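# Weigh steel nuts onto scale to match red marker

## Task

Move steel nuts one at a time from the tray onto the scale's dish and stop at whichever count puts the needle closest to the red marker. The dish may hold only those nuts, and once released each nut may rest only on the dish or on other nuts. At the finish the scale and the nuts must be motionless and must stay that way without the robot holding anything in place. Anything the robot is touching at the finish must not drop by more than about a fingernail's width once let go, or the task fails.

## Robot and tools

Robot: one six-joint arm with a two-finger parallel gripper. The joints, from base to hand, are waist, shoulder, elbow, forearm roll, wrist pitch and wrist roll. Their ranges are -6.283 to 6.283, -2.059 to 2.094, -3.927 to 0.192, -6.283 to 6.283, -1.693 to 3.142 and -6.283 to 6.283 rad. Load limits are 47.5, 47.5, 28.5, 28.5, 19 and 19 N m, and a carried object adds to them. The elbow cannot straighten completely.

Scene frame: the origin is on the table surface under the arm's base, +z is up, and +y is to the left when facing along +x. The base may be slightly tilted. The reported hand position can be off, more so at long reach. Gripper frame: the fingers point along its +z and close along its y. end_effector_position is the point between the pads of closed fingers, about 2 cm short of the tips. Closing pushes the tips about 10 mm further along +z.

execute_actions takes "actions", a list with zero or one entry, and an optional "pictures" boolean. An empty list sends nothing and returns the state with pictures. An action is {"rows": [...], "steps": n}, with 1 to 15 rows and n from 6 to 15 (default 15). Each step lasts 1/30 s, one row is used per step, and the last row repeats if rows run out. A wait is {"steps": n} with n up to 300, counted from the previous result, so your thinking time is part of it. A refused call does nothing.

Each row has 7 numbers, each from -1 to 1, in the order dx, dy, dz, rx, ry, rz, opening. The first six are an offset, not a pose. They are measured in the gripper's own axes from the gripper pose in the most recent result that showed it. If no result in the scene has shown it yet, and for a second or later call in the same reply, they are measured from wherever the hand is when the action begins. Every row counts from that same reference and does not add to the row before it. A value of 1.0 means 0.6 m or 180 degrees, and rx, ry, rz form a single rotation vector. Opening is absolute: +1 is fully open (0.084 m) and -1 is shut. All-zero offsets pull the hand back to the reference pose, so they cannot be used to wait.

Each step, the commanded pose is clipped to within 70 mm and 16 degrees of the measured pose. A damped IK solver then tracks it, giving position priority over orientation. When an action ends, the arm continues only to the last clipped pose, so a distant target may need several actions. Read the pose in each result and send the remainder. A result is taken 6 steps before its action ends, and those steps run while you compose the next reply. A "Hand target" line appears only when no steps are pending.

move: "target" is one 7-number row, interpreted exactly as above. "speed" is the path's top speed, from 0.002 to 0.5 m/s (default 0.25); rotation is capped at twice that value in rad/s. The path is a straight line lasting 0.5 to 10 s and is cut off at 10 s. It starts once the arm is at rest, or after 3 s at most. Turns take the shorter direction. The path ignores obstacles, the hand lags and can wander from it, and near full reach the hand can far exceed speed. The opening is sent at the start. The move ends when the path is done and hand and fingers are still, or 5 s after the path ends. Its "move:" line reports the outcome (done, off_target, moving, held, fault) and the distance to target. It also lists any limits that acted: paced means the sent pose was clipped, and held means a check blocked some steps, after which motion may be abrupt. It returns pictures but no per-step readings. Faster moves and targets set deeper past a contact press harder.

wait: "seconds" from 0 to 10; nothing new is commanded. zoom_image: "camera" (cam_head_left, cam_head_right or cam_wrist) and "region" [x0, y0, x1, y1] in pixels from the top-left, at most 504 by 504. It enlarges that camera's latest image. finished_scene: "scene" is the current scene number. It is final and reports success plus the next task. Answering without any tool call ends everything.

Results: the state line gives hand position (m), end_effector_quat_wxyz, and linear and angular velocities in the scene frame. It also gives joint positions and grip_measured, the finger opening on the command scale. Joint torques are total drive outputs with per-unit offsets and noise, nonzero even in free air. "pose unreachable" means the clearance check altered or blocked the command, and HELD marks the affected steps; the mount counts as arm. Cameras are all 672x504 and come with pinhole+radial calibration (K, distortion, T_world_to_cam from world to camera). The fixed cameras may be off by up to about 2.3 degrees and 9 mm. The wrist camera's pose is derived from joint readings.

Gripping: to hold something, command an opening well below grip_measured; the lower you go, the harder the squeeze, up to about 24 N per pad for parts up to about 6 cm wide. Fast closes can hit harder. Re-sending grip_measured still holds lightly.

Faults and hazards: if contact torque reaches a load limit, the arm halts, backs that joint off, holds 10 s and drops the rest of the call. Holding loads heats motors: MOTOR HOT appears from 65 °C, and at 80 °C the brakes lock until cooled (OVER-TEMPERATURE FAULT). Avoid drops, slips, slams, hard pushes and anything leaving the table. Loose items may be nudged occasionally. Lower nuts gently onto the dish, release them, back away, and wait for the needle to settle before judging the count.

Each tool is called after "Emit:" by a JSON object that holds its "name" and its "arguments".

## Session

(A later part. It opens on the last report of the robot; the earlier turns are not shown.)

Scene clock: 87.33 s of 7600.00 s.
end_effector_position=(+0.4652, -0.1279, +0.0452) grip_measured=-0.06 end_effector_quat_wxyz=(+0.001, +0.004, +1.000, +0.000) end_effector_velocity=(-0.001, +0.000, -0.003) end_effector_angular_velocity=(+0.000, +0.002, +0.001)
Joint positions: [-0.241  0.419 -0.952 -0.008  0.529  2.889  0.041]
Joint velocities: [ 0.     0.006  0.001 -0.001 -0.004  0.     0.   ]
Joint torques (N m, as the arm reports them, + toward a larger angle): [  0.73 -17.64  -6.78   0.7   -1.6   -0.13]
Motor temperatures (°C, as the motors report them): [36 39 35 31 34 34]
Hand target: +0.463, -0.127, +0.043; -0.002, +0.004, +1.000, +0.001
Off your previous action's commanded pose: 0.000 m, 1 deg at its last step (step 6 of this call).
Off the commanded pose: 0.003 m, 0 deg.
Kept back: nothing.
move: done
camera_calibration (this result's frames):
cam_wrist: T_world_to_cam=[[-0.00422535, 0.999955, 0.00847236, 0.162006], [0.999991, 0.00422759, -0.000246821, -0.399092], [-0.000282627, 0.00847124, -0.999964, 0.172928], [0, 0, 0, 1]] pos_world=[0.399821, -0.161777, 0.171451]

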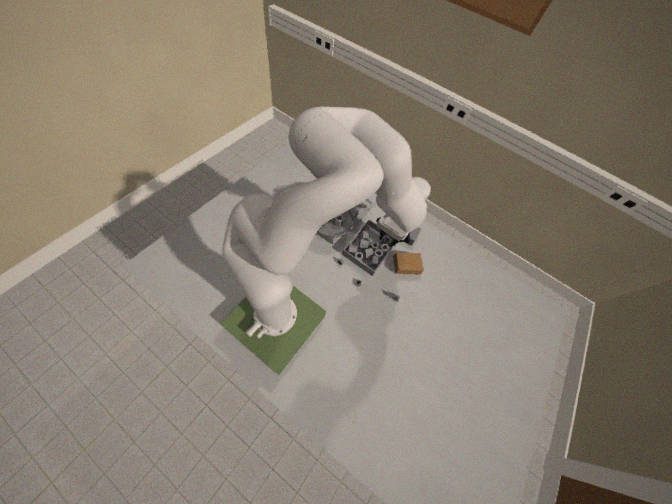

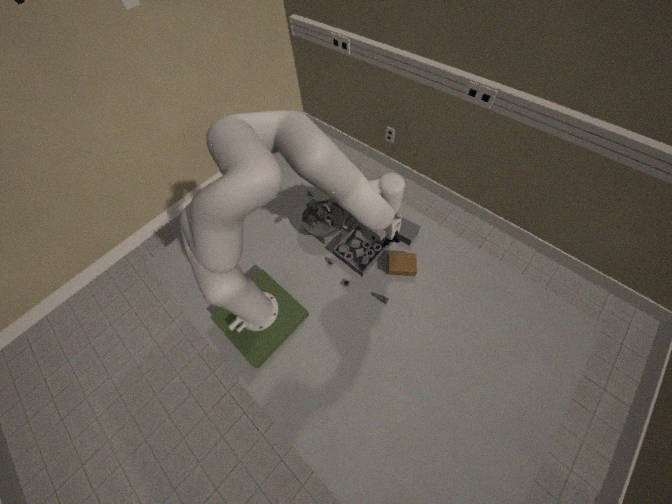

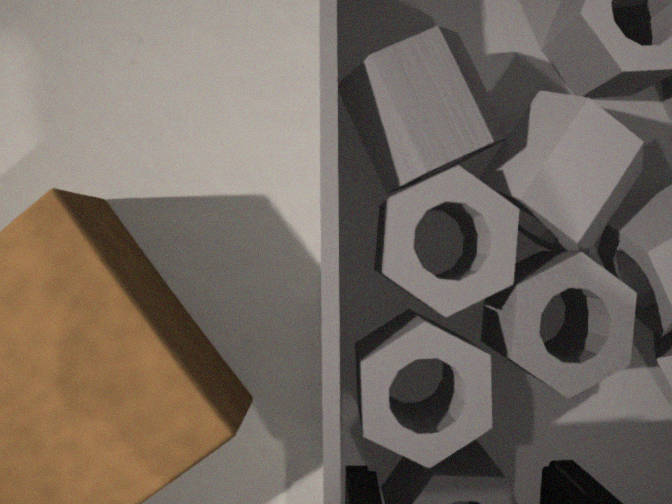

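Emit:
{"name": "move", "arguments": {"target": [0.002, 0.001, -0.008, 0, 0, 0, -0.05], "speed": 0.05}}

Emit:
{"name": "zoom_image", "arguments": {"camera": "cam_wrist", "region": [300, 400, 620, 504]}}

Scene clock: 88.47 s of 7600.00 s.
end_effector_position=(+0.4636, -0.1273, +0.0497) grip_measured=-0.06 end_effector_quat_wxyz=(+0.000, +0.004, +1.000, +0.000) end_effector_velocity=(+0.001, -0.001, +0.002) end_effector_angular_velocity=(-0.001, -0.005, -0.001)
Joint positions: [-0.24   0.404 -0.946 -0.008  0.538  2.889  0.041]
Joint velocities: [-0.001 -0.004 -0.001 -0.    -0.     0.     0.   ]
Joint torques (N m, as the arm reports them, + toward a larger angle): [  0.79 -24.25  -8.9    0.61  -1.91  -0.09]
Motor temperatures (°C, as the motors report them): [36 39 35 31 34 34]
Hand target: +0.464, -0.127, +0.050; +0.001, +0.004, +1.000, +0.000
Off the commanded pose: 0.000 m, 0 deg.
Kept back: nothing.
move: done
camera_calibration (this result's frames):
cam_wrist: T_world_to_cam=[[-0.00419136, 0.999953, 0.0087195, 0.161242], [0.99999, 0.00420178, -0.001177, -0.397524], [-0.00121358, 0.00871449, -0.999961, 0.177825], [0, 0, 0, 1]] pos_world=[0.398412, -0.161114, 0.175944]

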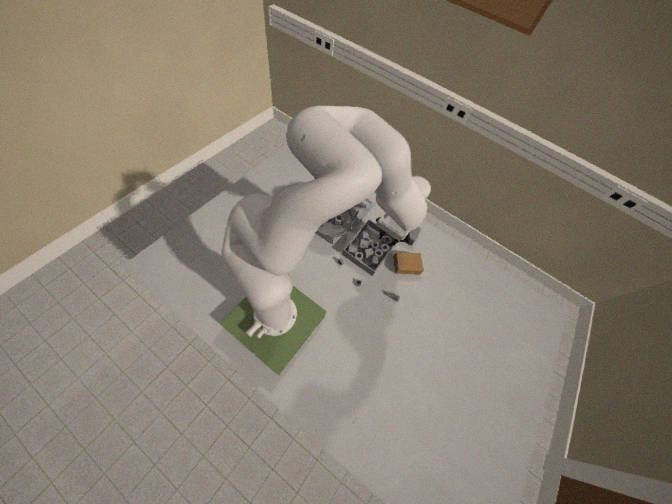

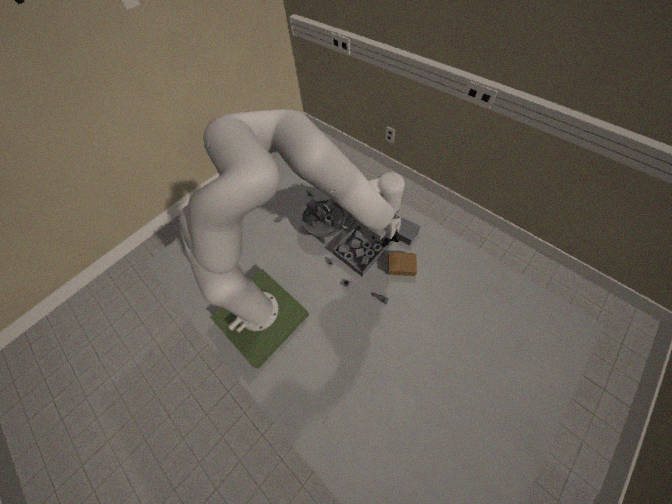

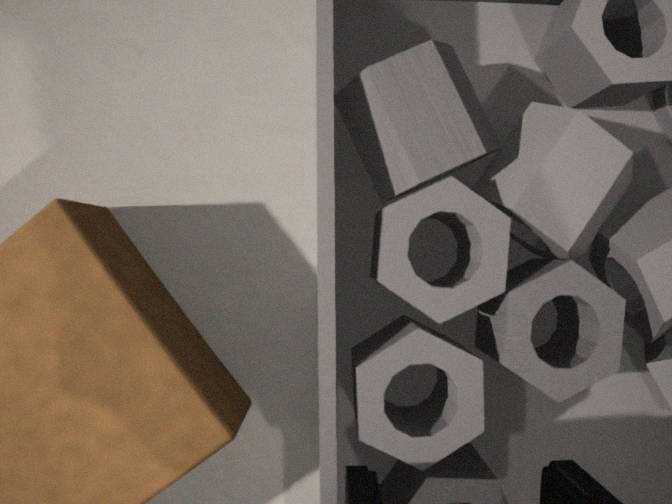

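Region (300, 400, 620, 504) of cam_wrist's 672x504 image, scaled by 1.575, with more detail than that image has; it fills the top 164 rows of this view, and the rest is white.

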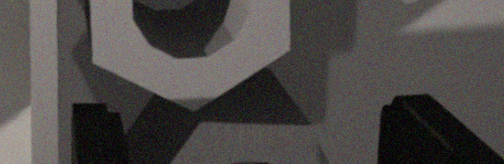

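Emit:
{"name": "move", "arguments": {"target": [0, 0, 0.007, 0, 0, 0, -0.05], "speed": 0.02}}

Scene clock: 89.43 s of 7600.00 s.
end_effector_position=(+0.4642, -0.1274, +0.0462) grip_measured=-0.06 end_effector_quat_wxyz=(+0.001, +0.004, +1.000, +0.000) end_effector_velocity=(+0.001, -0.000, -0.001) end_effector_angular_velocity=(-0.001, -0.002, +0.001)
Joint positions: [-0.24   0.414 -0.947 -0.008  0.528  2.889  0.041]
Joint velocities: [-0.     0.002 -0.001 -0.001 -0.003  0.     0.   ]
Joint torques (N m, as the arm reports them, + toward a larger angle): [  0.97 -22.63  -7.96   0.43  -1.8   -0.2 ]
Motor temperatures (°C, as the motors report them): [36 39 35 31 34 34]
Hand target: +0.464, -0.127, +0.045; +0.000, +0.004, +1.000, +0.000
Off the commanded pose: 0.001 m, 0 deg.
Kept back: nothing.
move: done
camera_calibration (this result's frames):
cam_wrist: T_world_to_cam=[[-0.00418608, 0.999957, 0.00832329, 0.161432], [0.999991, 0.00418396, 0.000272423, -0.398136], [0.000237587, 0.00832435, -0.999965, 0.173618], [0, 0, 0, 1]] pos_world=[0.398767, -0.161205, 0.172377]

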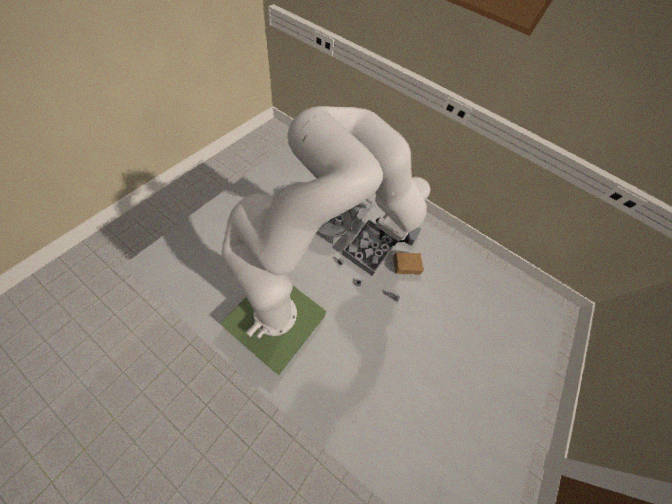

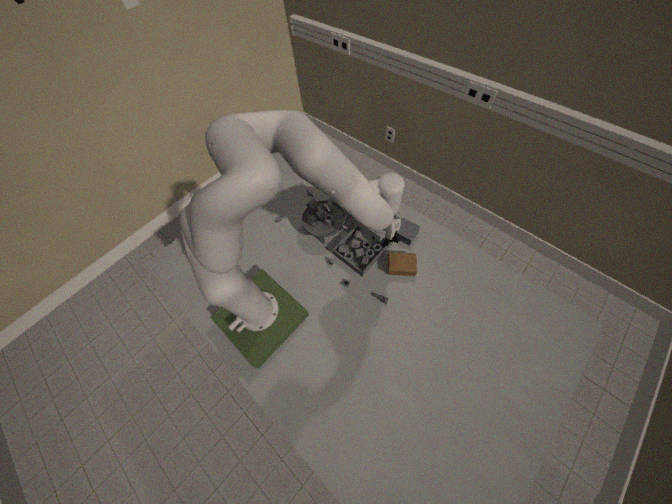

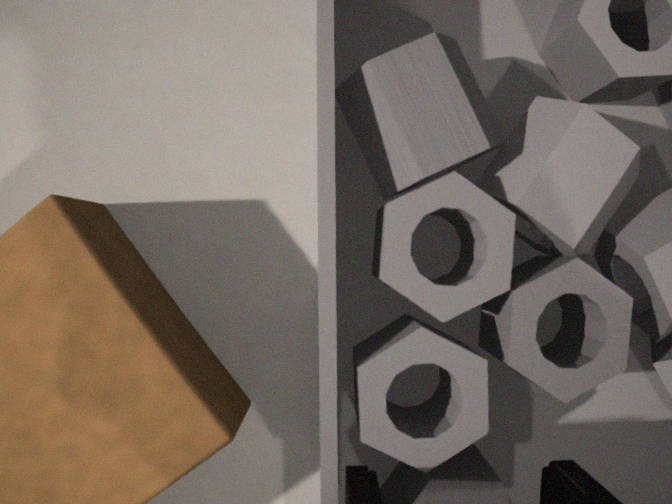

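Emit:
{"name": "execute_actions", "arguments": {"actions": [{"rows": [[0,0,-0.001,0,0,0,-0.08],[0,0,-0.001,0,0,0,-0.11],[0,0,-0.001,0,0,0,-0.14],[0,0,-0.001,0,0,0,-0.17],[0,0,-0.001,0,0,0,-0.2],[0,0,-0.001,0,0,0,-0.23],[0,0,-0.001,0,0,0,-0.26],[0,0,-0.001,0,0,0,-0.3],[0,0,-0.001,0,0,0,-0.34],[0,0,-0.001,0,0,0,-0.4]], "steps": 15}]}}

Emit:
{"name": "execute_actions", "arguments": {"actions": []}}

Scene clock: 90.03 s of 7600.00 s.
end_effector_position=(+0.4642, -0.1275, +0.0467) grip_measured=-0.29 end_effector_quat_wxyz=(+0.001, +0.004, +1.000, +0.000) end_effector_velocity=(+0.001, +0.001, +0.002) end_effector_angular_velocity=(+0.001, +0.000, +0.002)
Joint positions: [-0.241  0.413 -0.947 -0.008  0.529  2.889  0.032]
Joint velocities: [ 0.002 -0.003 -0.001  0.002  0.005 -0.001 -0.024]
Joint torques (N m, as the arm reports them, + toward a larger angle): [  2.2  -22.12  -7.49   0.67  -1.2   -0.16]
Motor temperatures (°C, as the motors report them): [36 39 35 31 34 34]
Steps of this call (steps 1 to 9: nothing new was sent; steps 10 to 18: the first 9 steps of this action). Readings (end_effector_position):
10: (+0.4641, -0.1274, +0.0460)
11: (+0.4642, -0.1275, +0.0462)
13: (+0.4643, -0.1276, +0.0465)
17: (+0.4642, -0.1275, +0.0467)
18: the state above

Scene clock: 90.23 s of 7600.00 s.
end_effector_position=(+0.4642, -0.1274, +0.0467) grip_measured=-0.29 end_effector_quat_wxyz=(+0.001, +0.004, +1.000, +0.000) end_effector_velocity=(+0.000, -0.000, -0.000) end_effector_angular_velocity=(-0.001, -0.001, +0.002)
Joint positions: [-0.24   0.413 -0.947 -0.008  0.529  2.889  0.031]
Joint velocities: [-0.     0.001 -0.    -0.002 -0.002 -0.001 -0.   ]
Joint torques (N m, as the arm reports them, + toward a larger angle): [  1.44 -22.32  -7.55   0.43  -1.14   0.11]
Motor temperatures (°C, as the motors report them): [36 39 35 31 34 34]
Hand target: +0.464, -0.127, +0.047; +0.001, +0.004, +1.000, +0.000
Off the commanded pose: 0.000 m, 0 deg.
Kept back: nothing.
Steps of this call (steps 1 to 6: the last 6 steps of your previous action). Readings (end_effector_position):
1: (+0.4642, -0.1275, +0.0467)
2: (+0.4642, -0.1274, +0.0467)
4: (+0.4642, -0.1274, +0.0467)
6: the state above
camera_calibration (this result's frames):
cam_wrist: T_world_to_cam=[[-0.00412726, 0.999957, 0.00831914, 0.161439], [0.999991, 0.00412509, 0.000278123, -0.398139], [0.000243793, 0.00832021, -0.999965, 0.174161], [0, 0, 0, 1]] pos_world=[0.39876, -0.161239, 0.172922]

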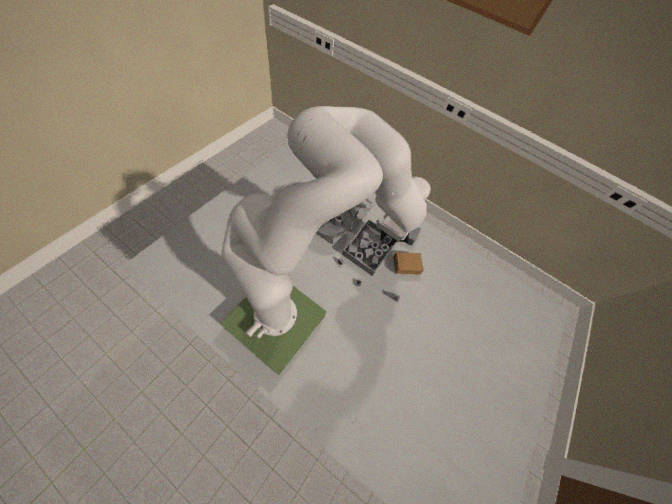

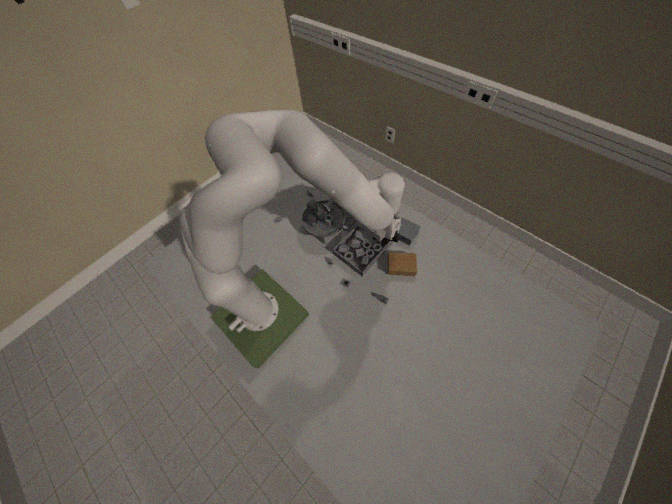

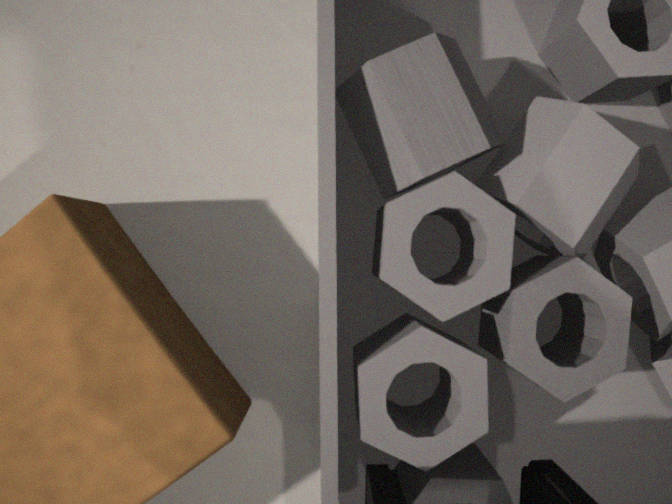

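Emit:
{"name": "move", "arguments": {"target": [0, 0.014, -0.001, 0, 0, 0, -0.45], "speed": 0.04}}

Emit:
{"name": "move", "arguments": {"target": [0, 0, 0, 0, 0, 0, 0.0]}}

Scene clock: 91.20 s of 7600.00 s.
end_effector_position=(+0.4639, -0.1190, +0.0470) grip_measured=-0.29 end_effector_quat_wxyz=(+0.000, +0.004, +1.000, +0.000) end_effector_velocity=(+0.000, +0.001, +0.000) end_effector_angular_velocity=(-0.001, -0.000, +0.001)
Joint positions: [-0.224  0.407 -0.938 -0.009  0.528  2.906  0.031]
Joint velocities: [ 0.003 -0.001  0.    -0.002  0.     0.004 -0.   ]
Joint torques (N m, as the arm reports them, + toward a larger angle): [  0.87 -23.92  -8.64   0.68  -1.48   0.12]
Motor temperatures (°C, as the motors report them): [36 39 35 31 34 34]
Hand target: +0.464, -0.119, +0.047; +0.001, +0.004, +1.000, +0.000
Off the commanded pose: 0.001 m, 0 deg.
Kept back: nothing.
move: done
camera_calibration (this result's frames):
cam_wrist: T_world_to_cam=[[-0.00428121, 0.999954, 0.00857468, 0.153085], [0.999991, 0.00428793, -0.000765369, -0.397825], [-0.000802102, 0.00857133, -0.999963, 0.174837], [0, 0, 0, 1]] pos_world=[0.398617, -0.15287, 0.173213]

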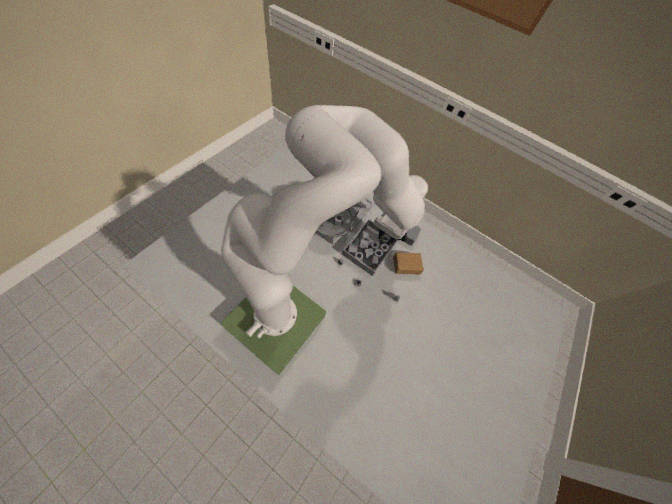

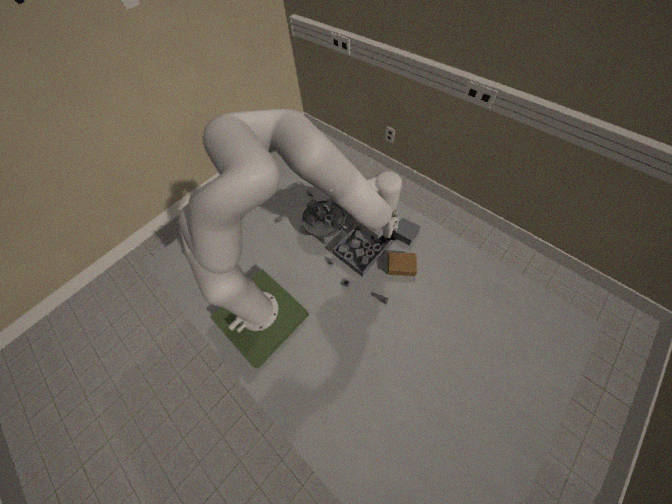

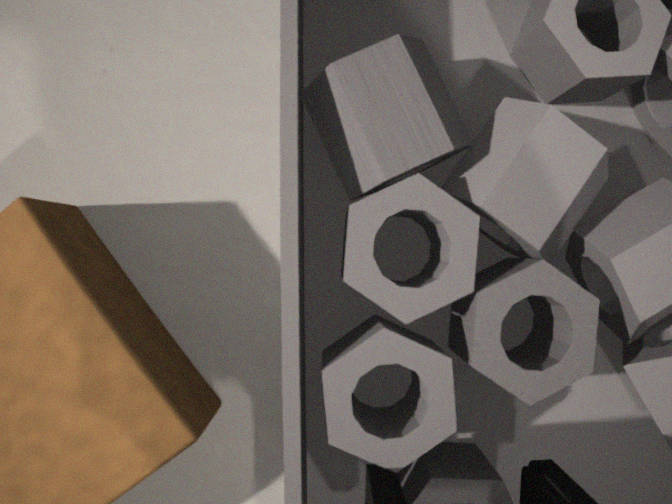

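Scene clock: 91.70 s of 7600.00 s.
end_effector_position=(+0.4638, -0.1190, +0.0469) grip_measured=-0.01 end_effector_quat_wxyz=(+0.000, +0.004, +1.000, +0.000) end_effector_velocity=(+0.000, -0.000, +0.000) end_effector_angular_velocity=(-0.001, -0.001, -0.000)
Joint positions: [-0.224  0.407 -0.938 -0.009  0.528  2.906  0.044]
Joint velocities: [-0.    -0.     0.    -0.001 -0.002  0.001  0.   ]
Joint torques (N m, as the arm reports them, + toward a larger angle): [  0.91 -24.04  -8.56   0.57  -1.82  -0.01]
Motor temperatures (°C, as the motors report them): [36 39 35 31 34 34]
Hand target: +0.464, -0.119, +0.047; +0.000, +0.004, +1.000, +0.000
Off the commanded pose: 0.000 m, 0 deg.
Kept back: nothing.
move: done
camera_calibration (this result's frames):
cam_wrist: T_world_to_cam=[[-0.00430386, 0.999954, 0.00860686, 0.153069], [0.99999, 0.00431153, -0.000873003, -0.397783], [-0.000910071, 0.00860302, -0.999963, 0.174855], [0, 0, 0, 1]] pos_world=[0.398597, -0.152851, 0.173184]

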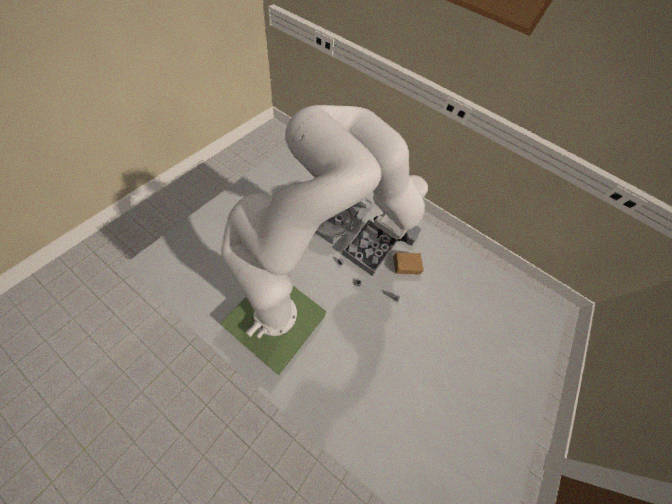

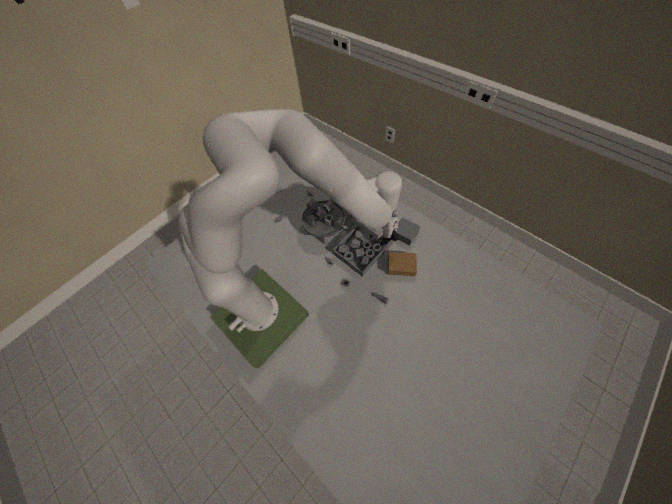

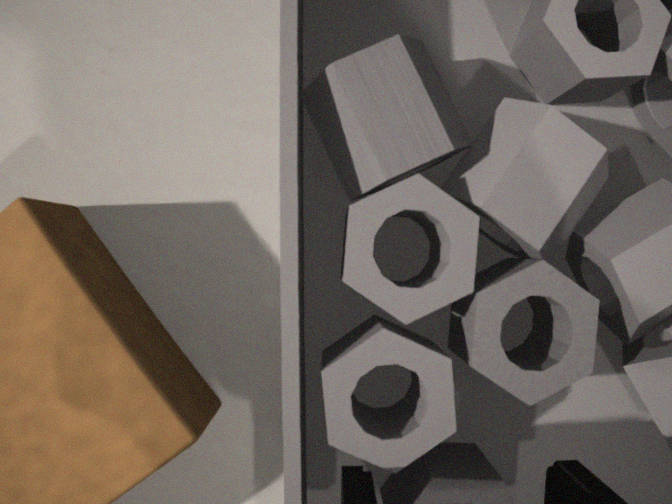

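Emit:
{"name": "move", "arguments": {"target": [-0.003, 0, 0.012, 0, 0, 0, 0.0], "speed": 0.04}}

Emit:
{"name": "move", "arguments": {"target": [0, 0, 0, 0, 0, 0, -0.6]}}

Scene clock: 92.67 s of 7600.00 s.
end_effector_position=(+0.4656, -0.1190, +0.0399) grip_measured=-0.01 end_effector_quat_wxyz=(+0.000, +0.004, +1.000, +0.000) end_effector_velocity=(+0.001, +0.000, -0.001) end_effector_angular_velocity=(+0.000, -0.002, -0.001)
Joint positions: [-0.223  0.429 -0.946 -0.009  0.514  2.907  0.044]
Joint velocities: [ 0.001  0.003 -0.002  0.001 -0.003  0.001 -0.   ]
Joint torques (N m, as the arm reports them, + toward a larger angle): [  1.01 -24.2   -8.63   0.39  -1.81  -0.03]
Motor temperatures (°C, as the motors report them): [36 39 35 31 34 34]
Hand target: +0.466, -0.119, +0.040; +0.000, +0.004, +1.000, +0.000
Off the commanded pose: 0.000 m, 0 deg.
Kept back: nothing.
move: done
camera_calibration (this result's frames):
cam_wrist: T_world_to_cam=[[-0.00431949, 0.999953, 0.00863197, 0.153146], [0.99999, 0.00432718, -0.000873191, -0.399563], [-0.000910503, 0.00862811, -0.999962, 0.167795], [0, 0, 0, 1]] pos_world=[0.400374, -0.152858, 0.166118]

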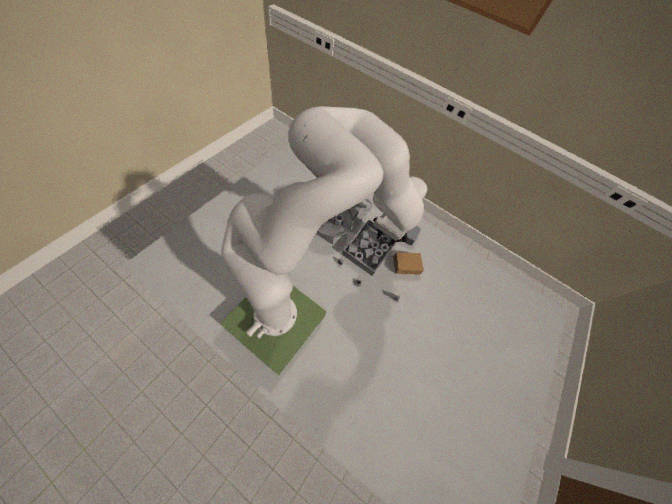

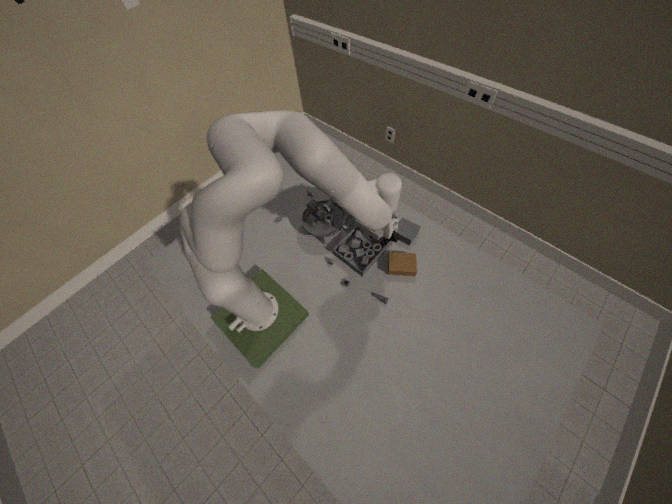

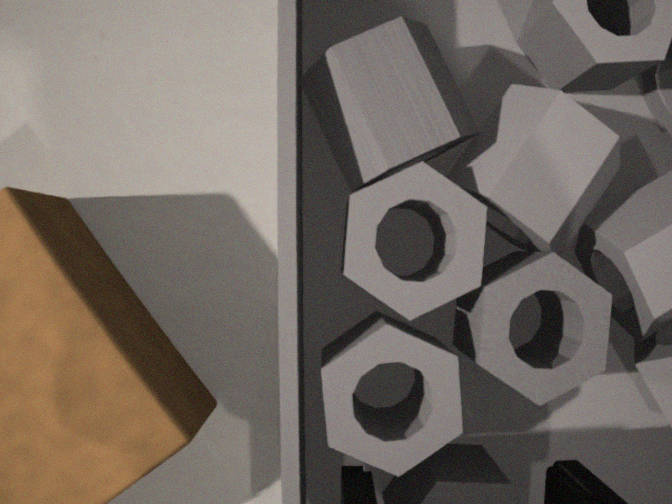

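Scene clock: 93.17 s of 7600.00 s.
end_effector_position=(+0.4658, -0.1190, +0.0400) grip_measured=-0.27 end_effector_quat_wxyz=(+0.000, +0.004, +1.000, +0.000) end_effector_velocity=(-0.001, -0.000, -0.001) end_effector_angular_velocity=(+0.001, +0.003, +0.000)
Joint positions: [-0.223  0.429 -0.947 -0.009  0.514  2.907  0.032]
Joint velocities: [-0.001  0.001  0.001  0.001  0.001 -0.001  0.   ]
Joint torques (N m, as the arm reports them, + toward a larger angle): [  0.29 -24.01  -8.43   0.51  -1.82  -0.06]
Motor temperatures (°C, as the motors report them): [36 39 35 31 34 34]
Hand target: +0.466, -0.119, +0.040; +0.000, +0.004, +1.000, +0.000
Off the commanded pose: 0.000 m, 0 deg.
Kept back: nothing.
move: done
camera_calibration (this result's frames):
cam_wrist: T_world_to_cam=[[-0.00438334, 0.999954, 0.00855846, 0.153171], [0.99999, 0.00438818, -0.000547119, -0.399699], [-0.00058465, 0.00855598, -0.999963, 0.167742], [0, 0, 0, 1]] pos_world=[0.400464, -0.152845, 0.166206]

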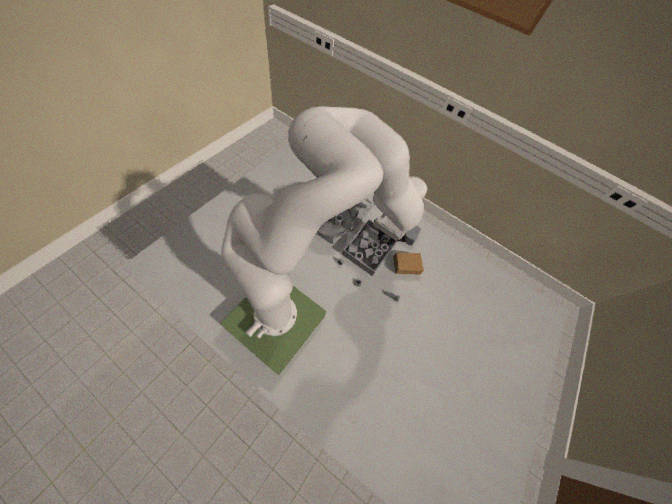

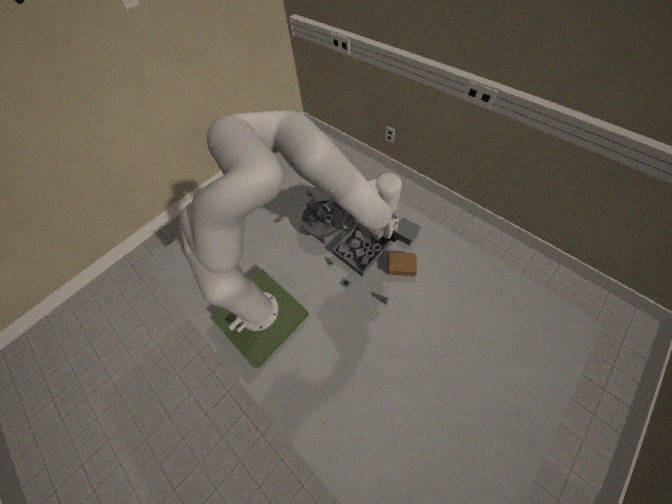

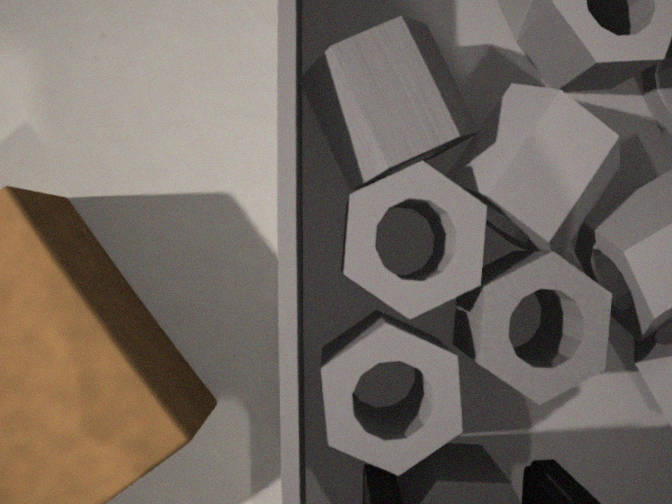

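Emit:
{"name": "move", "arguments": {"target": [0.0, 0.03, -0.1, 0, 0, 0, -0.6], "speed": 0.3}}

Emit:
{"name": "move", "arguments": {"target": [0.19, 0.2565, -0.062, 0, 0, 0, -0.6], "speed": 0.4}}

Scene clock: 94.47 s of 7600.00 s.
end_effector_position=(+0.4656, -0.1012, +0.0994) grip_measured=-0.27 end_effector_quat_wxyz=(-0.000, +0.004, +1.000, +0.000) end_effector_velocity=(+0.002, +0.000, +0.003) end_effector_angular_velocity=(-0.001, -0.005, -0.000)
Joint positions: [-0.186  0.273 -0.934 -0.008  0.658  2.943  0.032]
Joint velocities: [ 0.001 -0.005 -0.003  0.     0.003  0.001 -0.   ]
Joint torques (N m, as the arm reports them, + toward a larger angle): [  0.86 -23.86 -10.     0.25  -2.06   0.1 ]
Motor temperatures (°C, as the motors report them): [36 39 35 31 34 34]
Hand target: +0.466, -0.101, +0.100; +0.000, +0.004, +1.000, +0.000
Off the commanded pose: 0.001 m, 0 deg.
Kept back: nothing.
move: done
camera_calibration (this result's frames):
cam_wrist: T_world_to_cam=[[-0.00409593, 0.999957, 0.00837648, 0.134784], [0.99999, 0.00410838, -0.00146973, -0.399479], [-0.00150408, 0.00837038, -0.999964, 0.227416], [0, 0, 0, 1]] pos_world=[0.40037, -0.13504, 0.225692]

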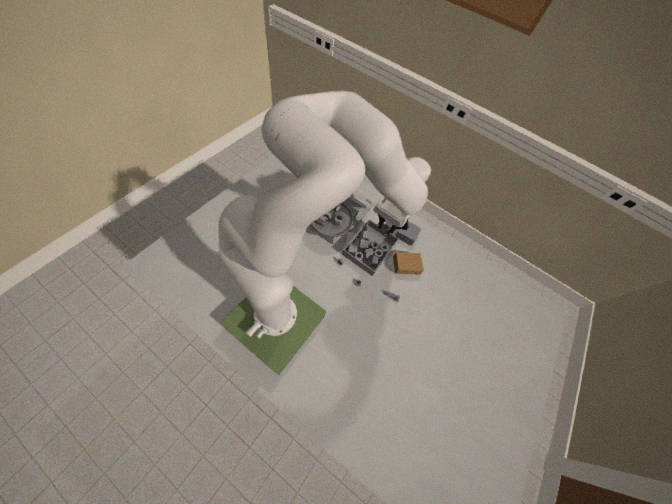

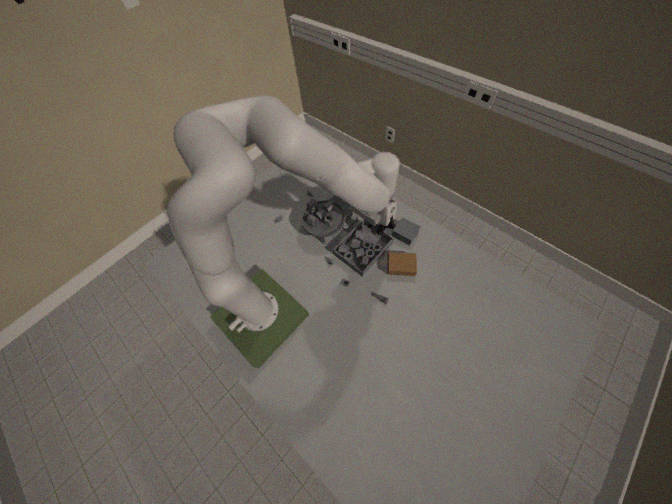

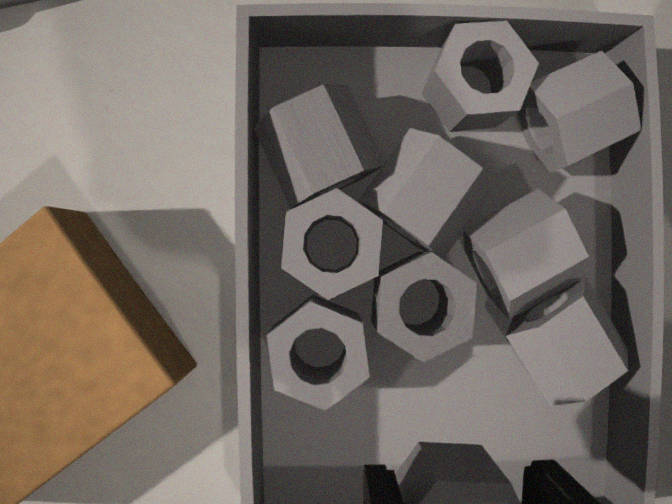

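Scene clock: 95.70 s of 7600.00 s.
end_effector_position=(+0.3533, +0.0532, +0.1363) grip_measured=-0.27 end_effector_quat_wxyz=(-0.000, +0.004, +1.000, -0.001) end_effector_velocity=(-0.000, +0.002, +0.002) end_effector_angular_velocity=(+0.000, -0.003, -0.000)
Joint positions: [ 0.18  -0.169 -0.514 -0.011  0.682  3.312  0.032]
Joint velocities: [ 0.005 -0.006  0.001 -0.     0.003  0.005 -0.   ]
Joint torques (N m, as the arm reports them, + toward a larger angle): [  1.73 -15.23 -10.26   0.6   -2.33  -0.03]
Motor temperatures (°C, as the motors report them): [36 39 35 31 34 34]
Hand target: +0.353, +0.053, +0.137; +0.000, +0.004, +1.000, -0.001
Off the commanded pose: 0.001 m, 0 deg.
Kept back: nothing.
move: done; limits=paced
camera_calibration (this result's frames):
cam_wrist: T_world_to_cam=[[-0.00363592, 0.999968, 0.00708039, -0.0203817], [0.999992, 0.00364716, -0.00157534, -0.287766], [-0.00160111, 0.0070746, -0.999974, 0.262972], [0, 0, 0, 1]] pos_world=[0.288111, 0.0195702, 0.262656]

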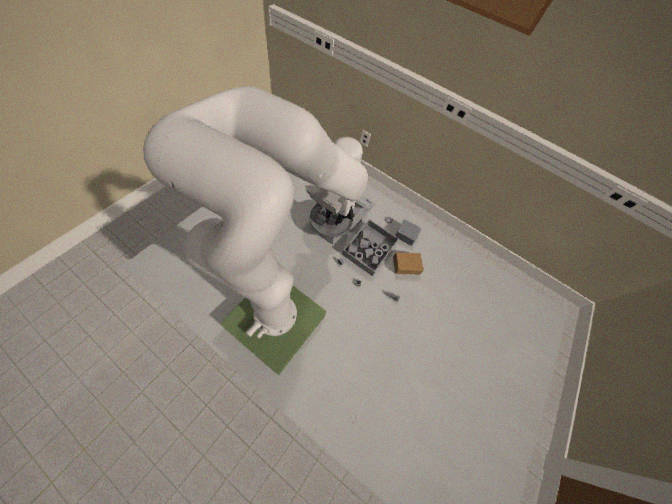

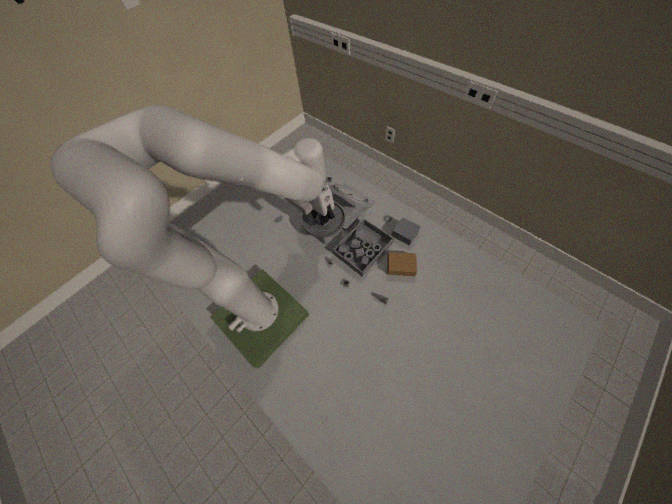

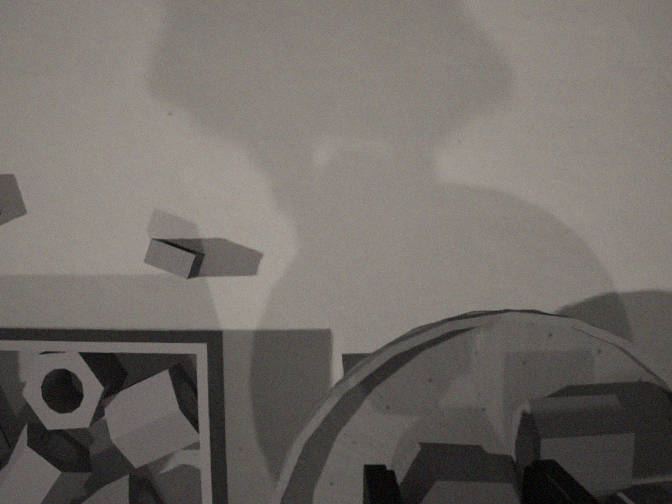

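Emit:
{"name": "move", "arguments": {"target": [0.002, -0.003, 0.0658, 0, 0, 0, -0.6], "speed": 0.09}}

Emit:
{"name": "execute_actions", "arguments": {"actions": [{"rows": [[0,0,0.001,0,0,0,-0.6],[0,0,0.002,0,0,0,-0.6],[0,0,0.003,0,0,0,-0.6],[0,0,0.0038,0,0,0,-0.5],[0,0,0.0038,0,0,0,-0.4],[0,0,0.0038,0,0,0,-0.32],[0,0,0.0038,0,0,0,-0.27],[0,0,0.0038,0,0,0,-0.23],[0,0,0.0038,0,0,0,-0.2],[0,0,0.0038,0,0,0,-0.17],[0,0,0.0038,0,0,0,-0.14]], "steps": 14}]}}

Emit:
{"name": "move", "arguments": {"target": [0, 0, -0.035, 0, 0, 0, -0.14], "speed": 0.15}}

Scene clock: 96.80 s of 7600.00 s.
end_effector_position=(+0.3524, +0.0515, +0.0974) grip_measured=-0.27 end_effector_quat_wxyz=(+0.000, +0.004, +1.000, -0.000) end_effector_velocity=(+0.001, +0.000, -0.002) end_effector_angular_velocity=(+0.000, -0.004, +0.001)
Joint positions: [ 0.175 -0.059 -0.483 -0.013  0.54   3.308  0.032]
Joint velocities: [ 0.     0.006  0.    -0.001 -0.01  -0.     0.   ]
Joint torques (N m, as the arm reports them, + toward a larger angle): [  1.08 -15.16  -9.03   0.47  -2.26  -0.05]
Motor temperatures (°C, as the motors report them): [36 39 35 31 34 34]
Hand target: +0.352, +0.051, +0.097; -0.000, +0.004, +1.000, -0.000
Off the commanded pose: 0.001 m, 0 deg.
Kept back: nothing.
move: done
camera_calibration (this result's frames):
cam_wrist: T_world_to_cam=[[-0.00376897, 0.999965, 0.00744553, -0.0184171], [0.999993, 0.00377439, -0.000713495, -0.286972], [-0.000741572, 0.00744279, -0.999972, 0.223792], [0, 0, 0, 1]] pos_world=[0.287067, 0.017834, 0.223718]

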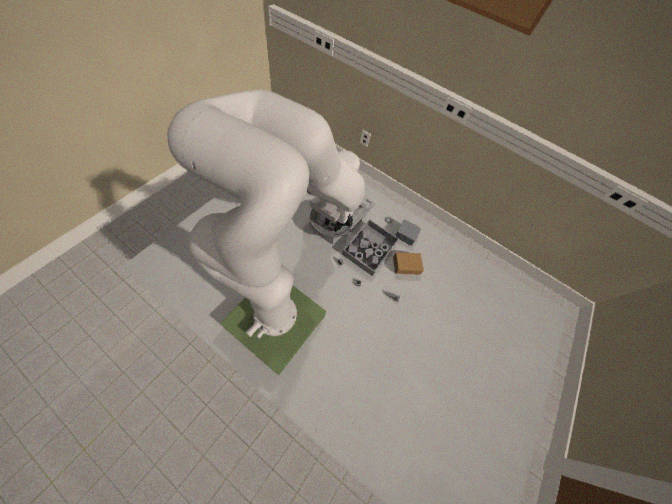

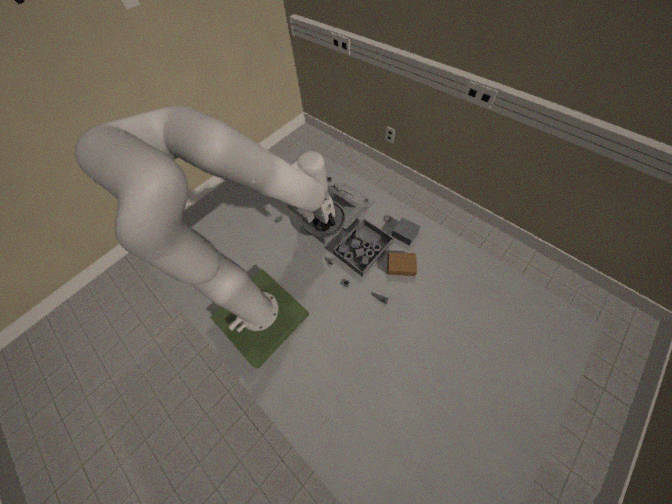

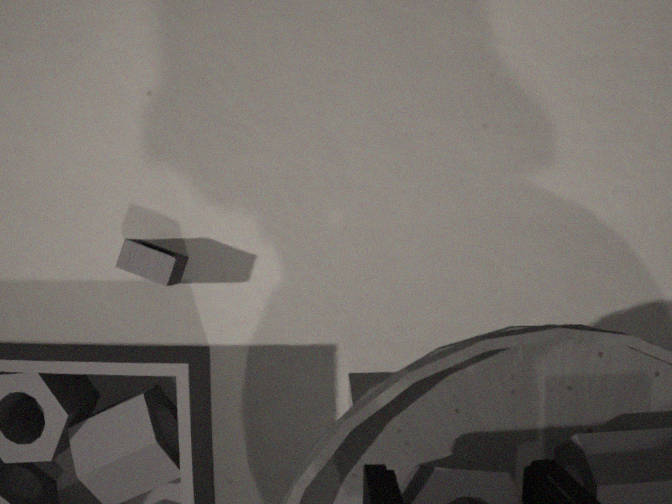

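Scene clock: 97.07 s of 7600.00 s.
end_effector_position=(+0.3530, +0.0515, +0.0960) grip_measured=-0.27 end_effector_quat_wxyz=(+0.001, +0.004, +1.000, -0.000) end_effector_velocity=(+0.001, -0.000, -0.004) end_effector_angular_velocity=(-0.001, -0.003, +0.001)
Joint positions: [ 0.174 -0.053 -0.483 -0.013  0.533  3.308  0.032]
Joint velocities: [-0.     0.013  0.    -0.003 -0.017  0.001  0.   ]
Joint torques (N m, as the arm reports them, + toward a larger angle): [  1.81 -13.73  -7.91   0.74  -1.87  -0.02]
Motor temperatures (°C, as the motors report them): [36 39 35 31 34 34]
Steps of this call (steps 1 to 8: the first 8 steps of this action). Readings (end_effector_position):
1: (+0.3524, +0.0515, +0.0974)
2: (+0.3524, +0.0515, +0.0973)
4: (+0.3526, +0.0515, +0.0969)
8: the state above

Scene clock: 98.23 s of 7600.00 s.
end_effector_position=(+0.3520, +0.0515, +0.1156) grip_measured=-0.15 end_effector_quat_wxyz=(-0.000, +0.004, +1.000, -0.000) end_effector_velocity=(-0.001, -0.000, +0.001) end_effector_angular_velocity=(-0.000, +0.003, -0.001)
Joint positions: [ 0.175 -0.115 -0.492 -0.011  0.607  3.308  0.037]
Joint velocities: [-0.001 -0.003 -0.001  0.001  0.007 -0.001 -0.   ]
Joint torques (N m, as the arm reports them, + toward a larger angle): [  0.95 -14.93  -9.31   0.5   -1.78  -0.12]
Motor temperatures (°C, as the motors report them): [36 39 35 31 34 34]
Hand target: +0.352, +0.051, +0.116; -0.000, +0.004, +1.000, -0.000
Off your previous action's commanded pose: 0.001 m, 0 deg at its last step (step 6 of this call).
Off the commanded pose: 0.000 m, 0 deg.
Kept back: nothing.
move: done
camera_calibration (this result's frames):
cam_wrist: T_world_to_cam=[[-0.00378637, 0.999967, 0.00718709, -0.0184714], [0.999991, 0.00379947, -0.00180992, -0.286439], [-0.00183716, 0.00718017, -0.999973, 0.242376], [0, 0, 0, 1]] pos_world=[0.286812, 0.0178188, 0.241984]

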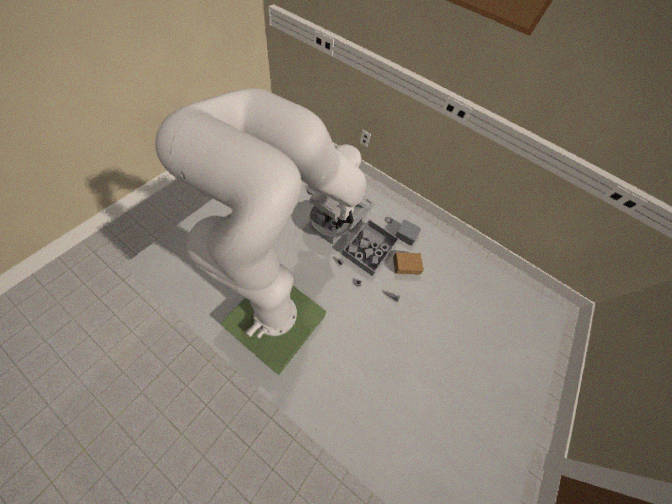

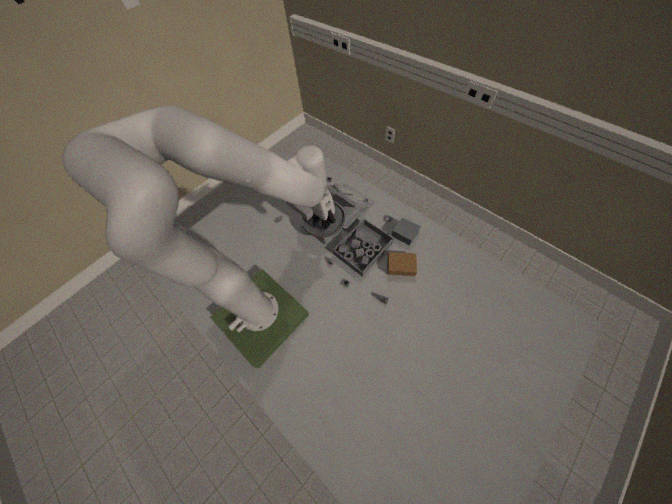

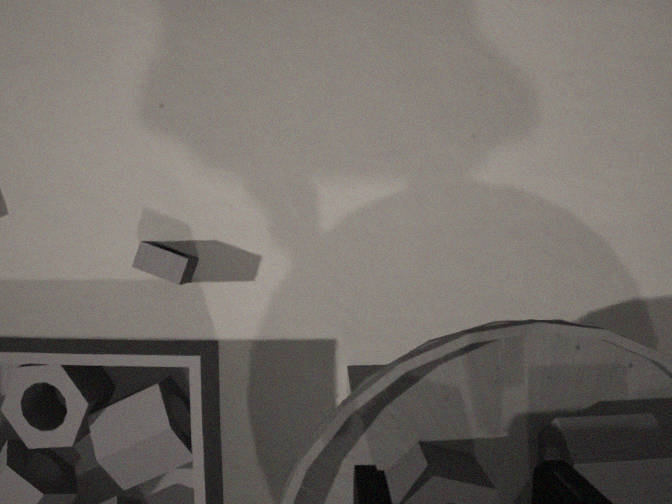

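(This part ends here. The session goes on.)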